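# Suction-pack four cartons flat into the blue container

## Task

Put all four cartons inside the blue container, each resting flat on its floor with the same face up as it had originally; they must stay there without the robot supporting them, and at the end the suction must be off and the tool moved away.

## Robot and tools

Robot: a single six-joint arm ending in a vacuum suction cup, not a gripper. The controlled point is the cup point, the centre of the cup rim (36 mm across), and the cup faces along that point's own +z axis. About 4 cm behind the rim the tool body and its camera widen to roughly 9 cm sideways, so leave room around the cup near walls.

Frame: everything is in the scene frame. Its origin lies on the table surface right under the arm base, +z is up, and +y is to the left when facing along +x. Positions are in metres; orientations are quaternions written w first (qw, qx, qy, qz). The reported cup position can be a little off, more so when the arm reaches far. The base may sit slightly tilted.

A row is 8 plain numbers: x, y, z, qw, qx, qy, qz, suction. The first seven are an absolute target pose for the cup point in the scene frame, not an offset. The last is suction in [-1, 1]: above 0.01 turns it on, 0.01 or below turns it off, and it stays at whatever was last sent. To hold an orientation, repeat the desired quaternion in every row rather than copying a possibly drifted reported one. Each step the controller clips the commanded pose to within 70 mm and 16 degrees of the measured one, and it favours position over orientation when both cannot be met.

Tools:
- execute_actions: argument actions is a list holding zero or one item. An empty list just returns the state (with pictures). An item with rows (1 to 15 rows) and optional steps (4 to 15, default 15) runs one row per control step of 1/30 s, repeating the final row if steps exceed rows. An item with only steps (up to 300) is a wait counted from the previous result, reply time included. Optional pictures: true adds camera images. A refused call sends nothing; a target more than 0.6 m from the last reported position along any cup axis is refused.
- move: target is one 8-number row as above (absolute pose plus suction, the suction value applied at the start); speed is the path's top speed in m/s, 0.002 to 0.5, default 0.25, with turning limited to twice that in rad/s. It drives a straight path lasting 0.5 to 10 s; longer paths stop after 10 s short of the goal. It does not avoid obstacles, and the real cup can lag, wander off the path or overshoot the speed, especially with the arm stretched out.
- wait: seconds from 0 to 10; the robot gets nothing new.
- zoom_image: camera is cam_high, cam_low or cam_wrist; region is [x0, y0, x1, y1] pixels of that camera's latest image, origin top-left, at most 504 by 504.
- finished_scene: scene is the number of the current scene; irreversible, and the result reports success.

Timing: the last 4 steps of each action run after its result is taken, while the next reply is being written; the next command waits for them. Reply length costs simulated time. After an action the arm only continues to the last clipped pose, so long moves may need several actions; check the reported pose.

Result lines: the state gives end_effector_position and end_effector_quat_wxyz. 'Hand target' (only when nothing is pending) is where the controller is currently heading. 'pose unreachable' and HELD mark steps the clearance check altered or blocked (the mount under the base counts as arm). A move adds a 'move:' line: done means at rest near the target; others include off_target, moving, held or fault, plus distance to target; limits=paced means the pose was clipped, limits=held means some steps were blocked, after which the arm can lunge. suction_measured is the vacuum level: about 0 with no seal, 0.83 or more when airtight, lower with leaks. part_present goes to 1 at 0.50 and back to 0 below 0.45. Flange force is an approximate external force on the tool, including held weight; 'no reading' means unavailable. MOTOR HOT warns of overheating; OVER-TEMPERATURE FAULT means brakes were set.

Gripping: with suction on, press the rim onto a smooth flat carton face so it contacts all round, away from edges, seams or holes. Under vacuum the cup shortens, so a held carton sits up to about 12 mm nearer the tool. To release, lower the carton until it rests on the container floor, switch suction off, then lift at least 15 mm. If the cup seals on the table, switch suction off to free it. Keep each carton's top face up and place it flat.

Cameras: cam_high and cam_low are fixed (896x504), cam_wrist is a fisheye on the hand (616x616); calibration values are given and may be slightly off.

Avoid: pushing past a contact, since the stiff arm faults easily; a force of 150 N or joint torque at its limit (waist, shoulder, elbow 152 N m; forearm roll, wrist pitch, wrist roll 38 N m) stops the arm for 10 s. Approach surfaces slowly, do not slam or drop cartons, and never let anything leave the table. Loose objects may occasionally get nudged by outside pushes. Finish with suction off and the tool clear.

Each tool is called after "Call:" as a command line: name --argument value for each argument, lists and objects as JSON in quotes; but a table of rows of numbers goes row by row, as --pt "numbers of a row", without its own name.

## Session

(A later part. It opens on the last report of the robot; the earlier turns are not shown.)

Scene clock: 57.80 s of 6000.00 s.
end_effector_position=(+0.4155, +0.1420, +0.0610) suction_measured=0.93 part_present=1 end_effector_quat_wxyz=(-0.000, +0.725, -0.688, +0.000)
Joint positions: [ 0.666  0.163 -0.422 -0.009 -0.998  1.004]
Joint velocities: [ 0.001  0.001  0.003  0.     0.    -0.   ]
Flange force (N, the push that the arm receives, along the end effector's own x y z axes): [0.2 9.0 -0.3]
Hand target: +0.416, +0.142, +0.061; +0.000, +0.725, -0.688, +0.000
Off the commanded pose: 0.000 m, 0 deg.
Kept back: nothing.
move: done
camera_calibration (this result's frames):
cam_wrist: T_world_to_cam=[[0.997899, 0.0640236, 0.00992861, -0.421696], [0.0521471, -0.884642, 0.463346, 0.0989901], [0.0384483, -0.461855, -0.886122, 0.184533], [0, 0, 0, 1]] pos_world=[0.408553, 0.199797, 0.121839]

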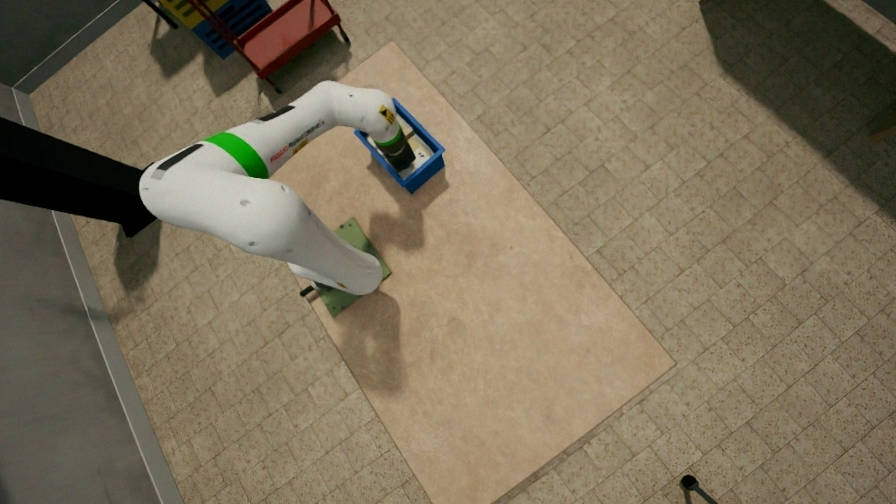

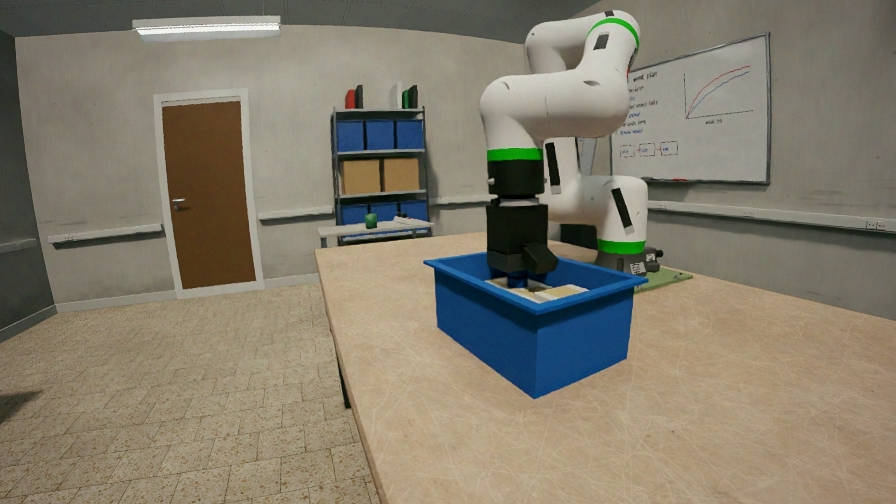

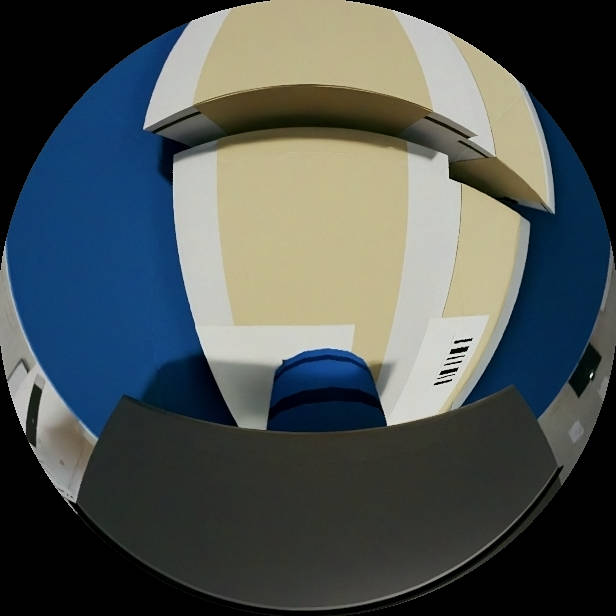

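Touching. Release.

Call:
move --target '[0.4155,0.142,0.061,0,-0.725,0.688,0,0]'

Call:
move --target '[0.4155,0.142,0.26,0,-0.725,0.688,0,0]' --speed 0.15

Scene clock: 58.73 s of 6000.00 s.
end_effector_position=(+0.4155, +0.1420, +0.0610) suction_measured=0.00 part_present=0 end_effector_quat_wxyz=(-0.000, +0.725, -0.688, +0.000)
Joint positions: [ 0.666  0.163 -0.422 -0.009 -0.998  1.004]
Joint velocities: [ 0.     0.    -0.002  0.003 -0.001 -0.001]
Flange force (N, the push that the arm receives, along the end effector's own x y z axes): [1.9 7.5 -13.4]
Hand target: +0.415, +0.142, +0.061; -0.000, +0.725, -0.688, +0.000
Off the commanded pose: 0.000 m, 0 deg.
Kept back: nothing.
move: done
camera_calibration (this result's frames):
cam_wrist: T_world_to_cam=[[0.997896, 0.0640698, 0.00992143, -0.421699], [0.0521913, -0.884639, 0.463347, 0.0989758], [0.0384634, -0.461854, -0.886121, 0.184524], [0, 0, 0, 1]] pos_world=[0.408548, 0.199799, 0.121834]

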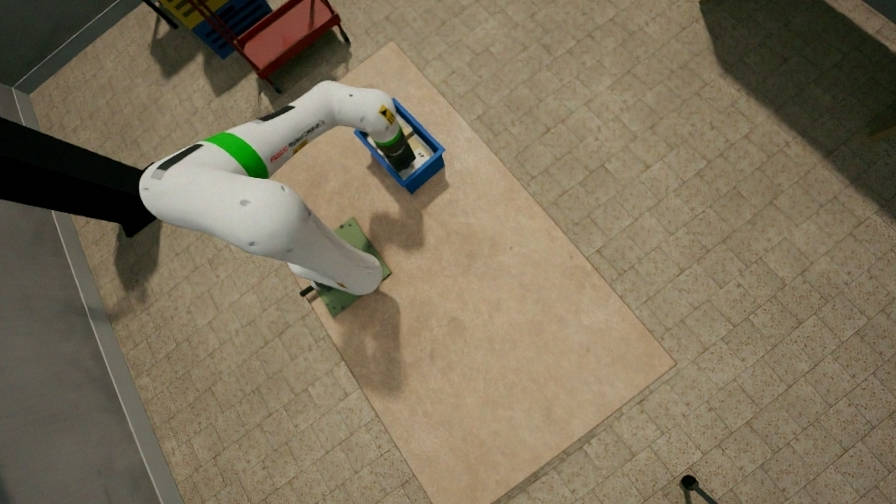

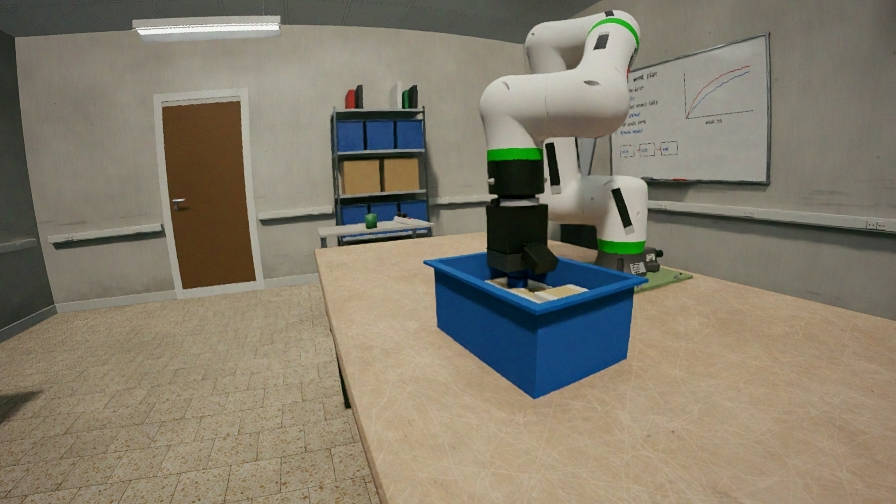

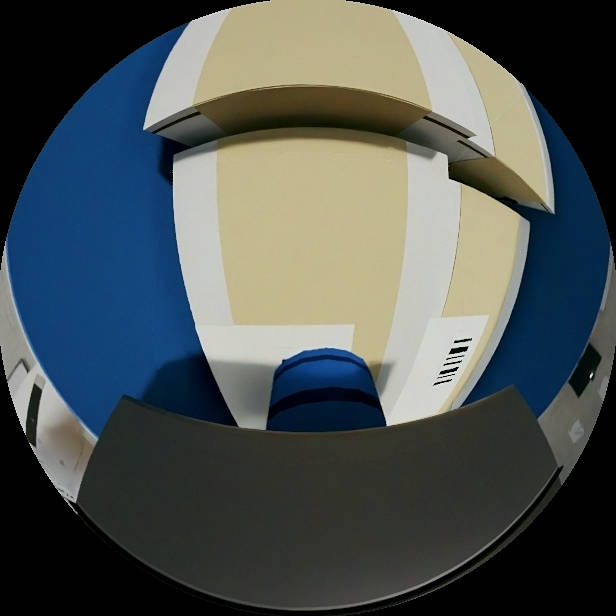

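Scene clock: 60.40 s of 6000.00 s.
end_effector_position=(+0.4154, +0.1421, +0.2603) suction_measured=0.00 part_present=0 end_effector_quat_wxyz=(-0.000, +0.726, -0.688, -0.000)
Joint positions: [ 0.663 -0.001 -0.102 -0.008 -1.481  1.005]
Joint velocities: [-0.     0.     0.    -0.002 -0.002  0.   ]
Flange force (N, the push that the arm receives, along the end effector's own x y z axes): [-0.2 7.7 3.2]
Hand target: +0.415, +0.142, +0.260; -0.000, +0.726, -0.688, -0.000
Off the commanded pose: 0.000 m, 0 deg.
Kept back: nothing.
move: done
camera_calibration (this result's frames):
cam_wrist: T_world_to_cam=[[0.99781, 0.0653801, 0.0100522, -0.423806], [0.053315, -0.884837, 0.462839, 0.00643295], [0.0391551, -0.46129, -0.886385, 0.360864], [0, 0, 0, 1]] pos_world=[0.408405, 0.199863, 0.321147]

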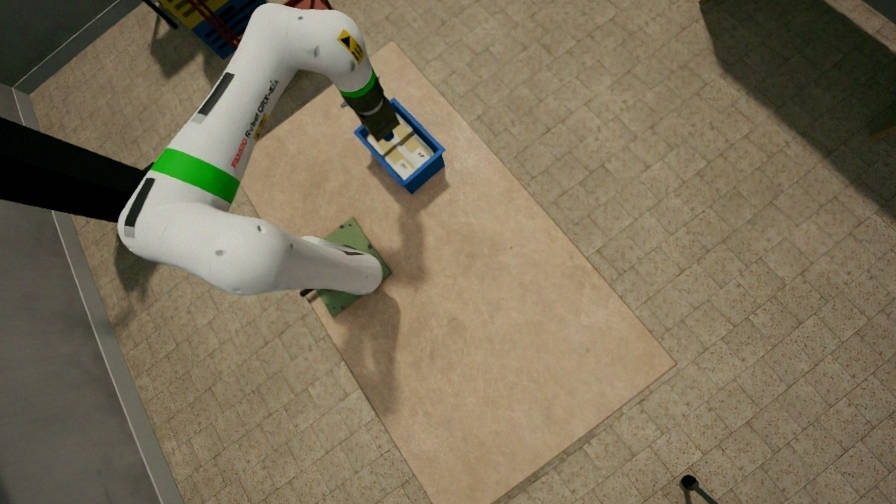

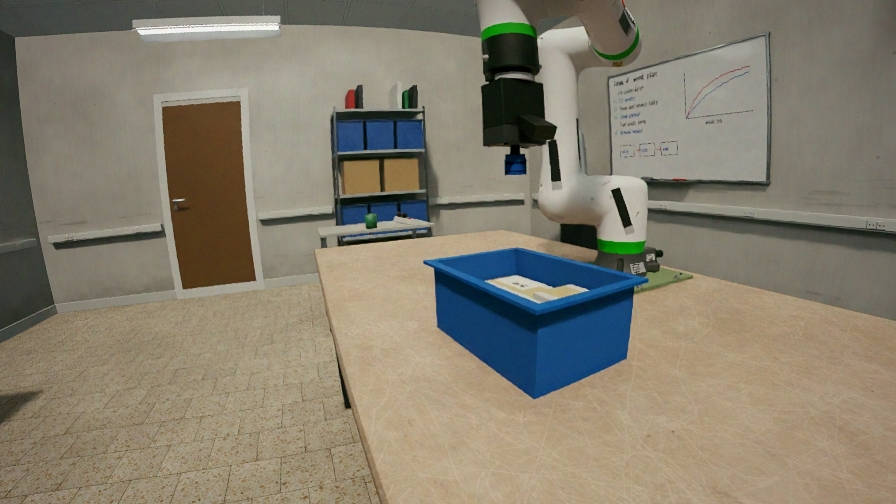

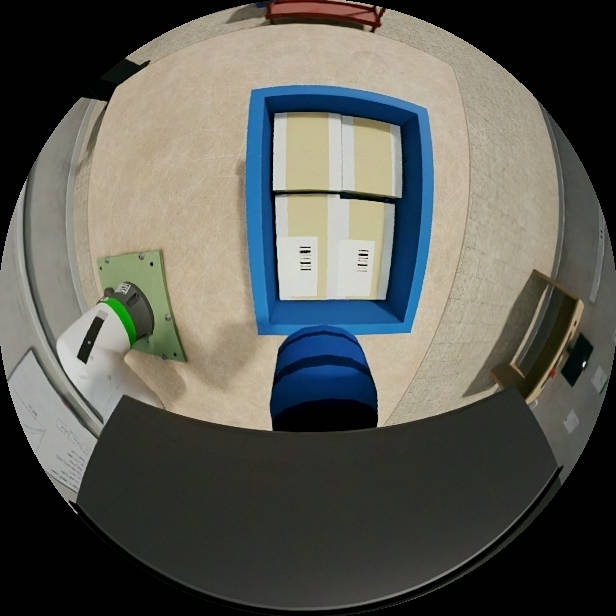

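Call:
finished_scene --scene 2

The scene is finished: the task was done.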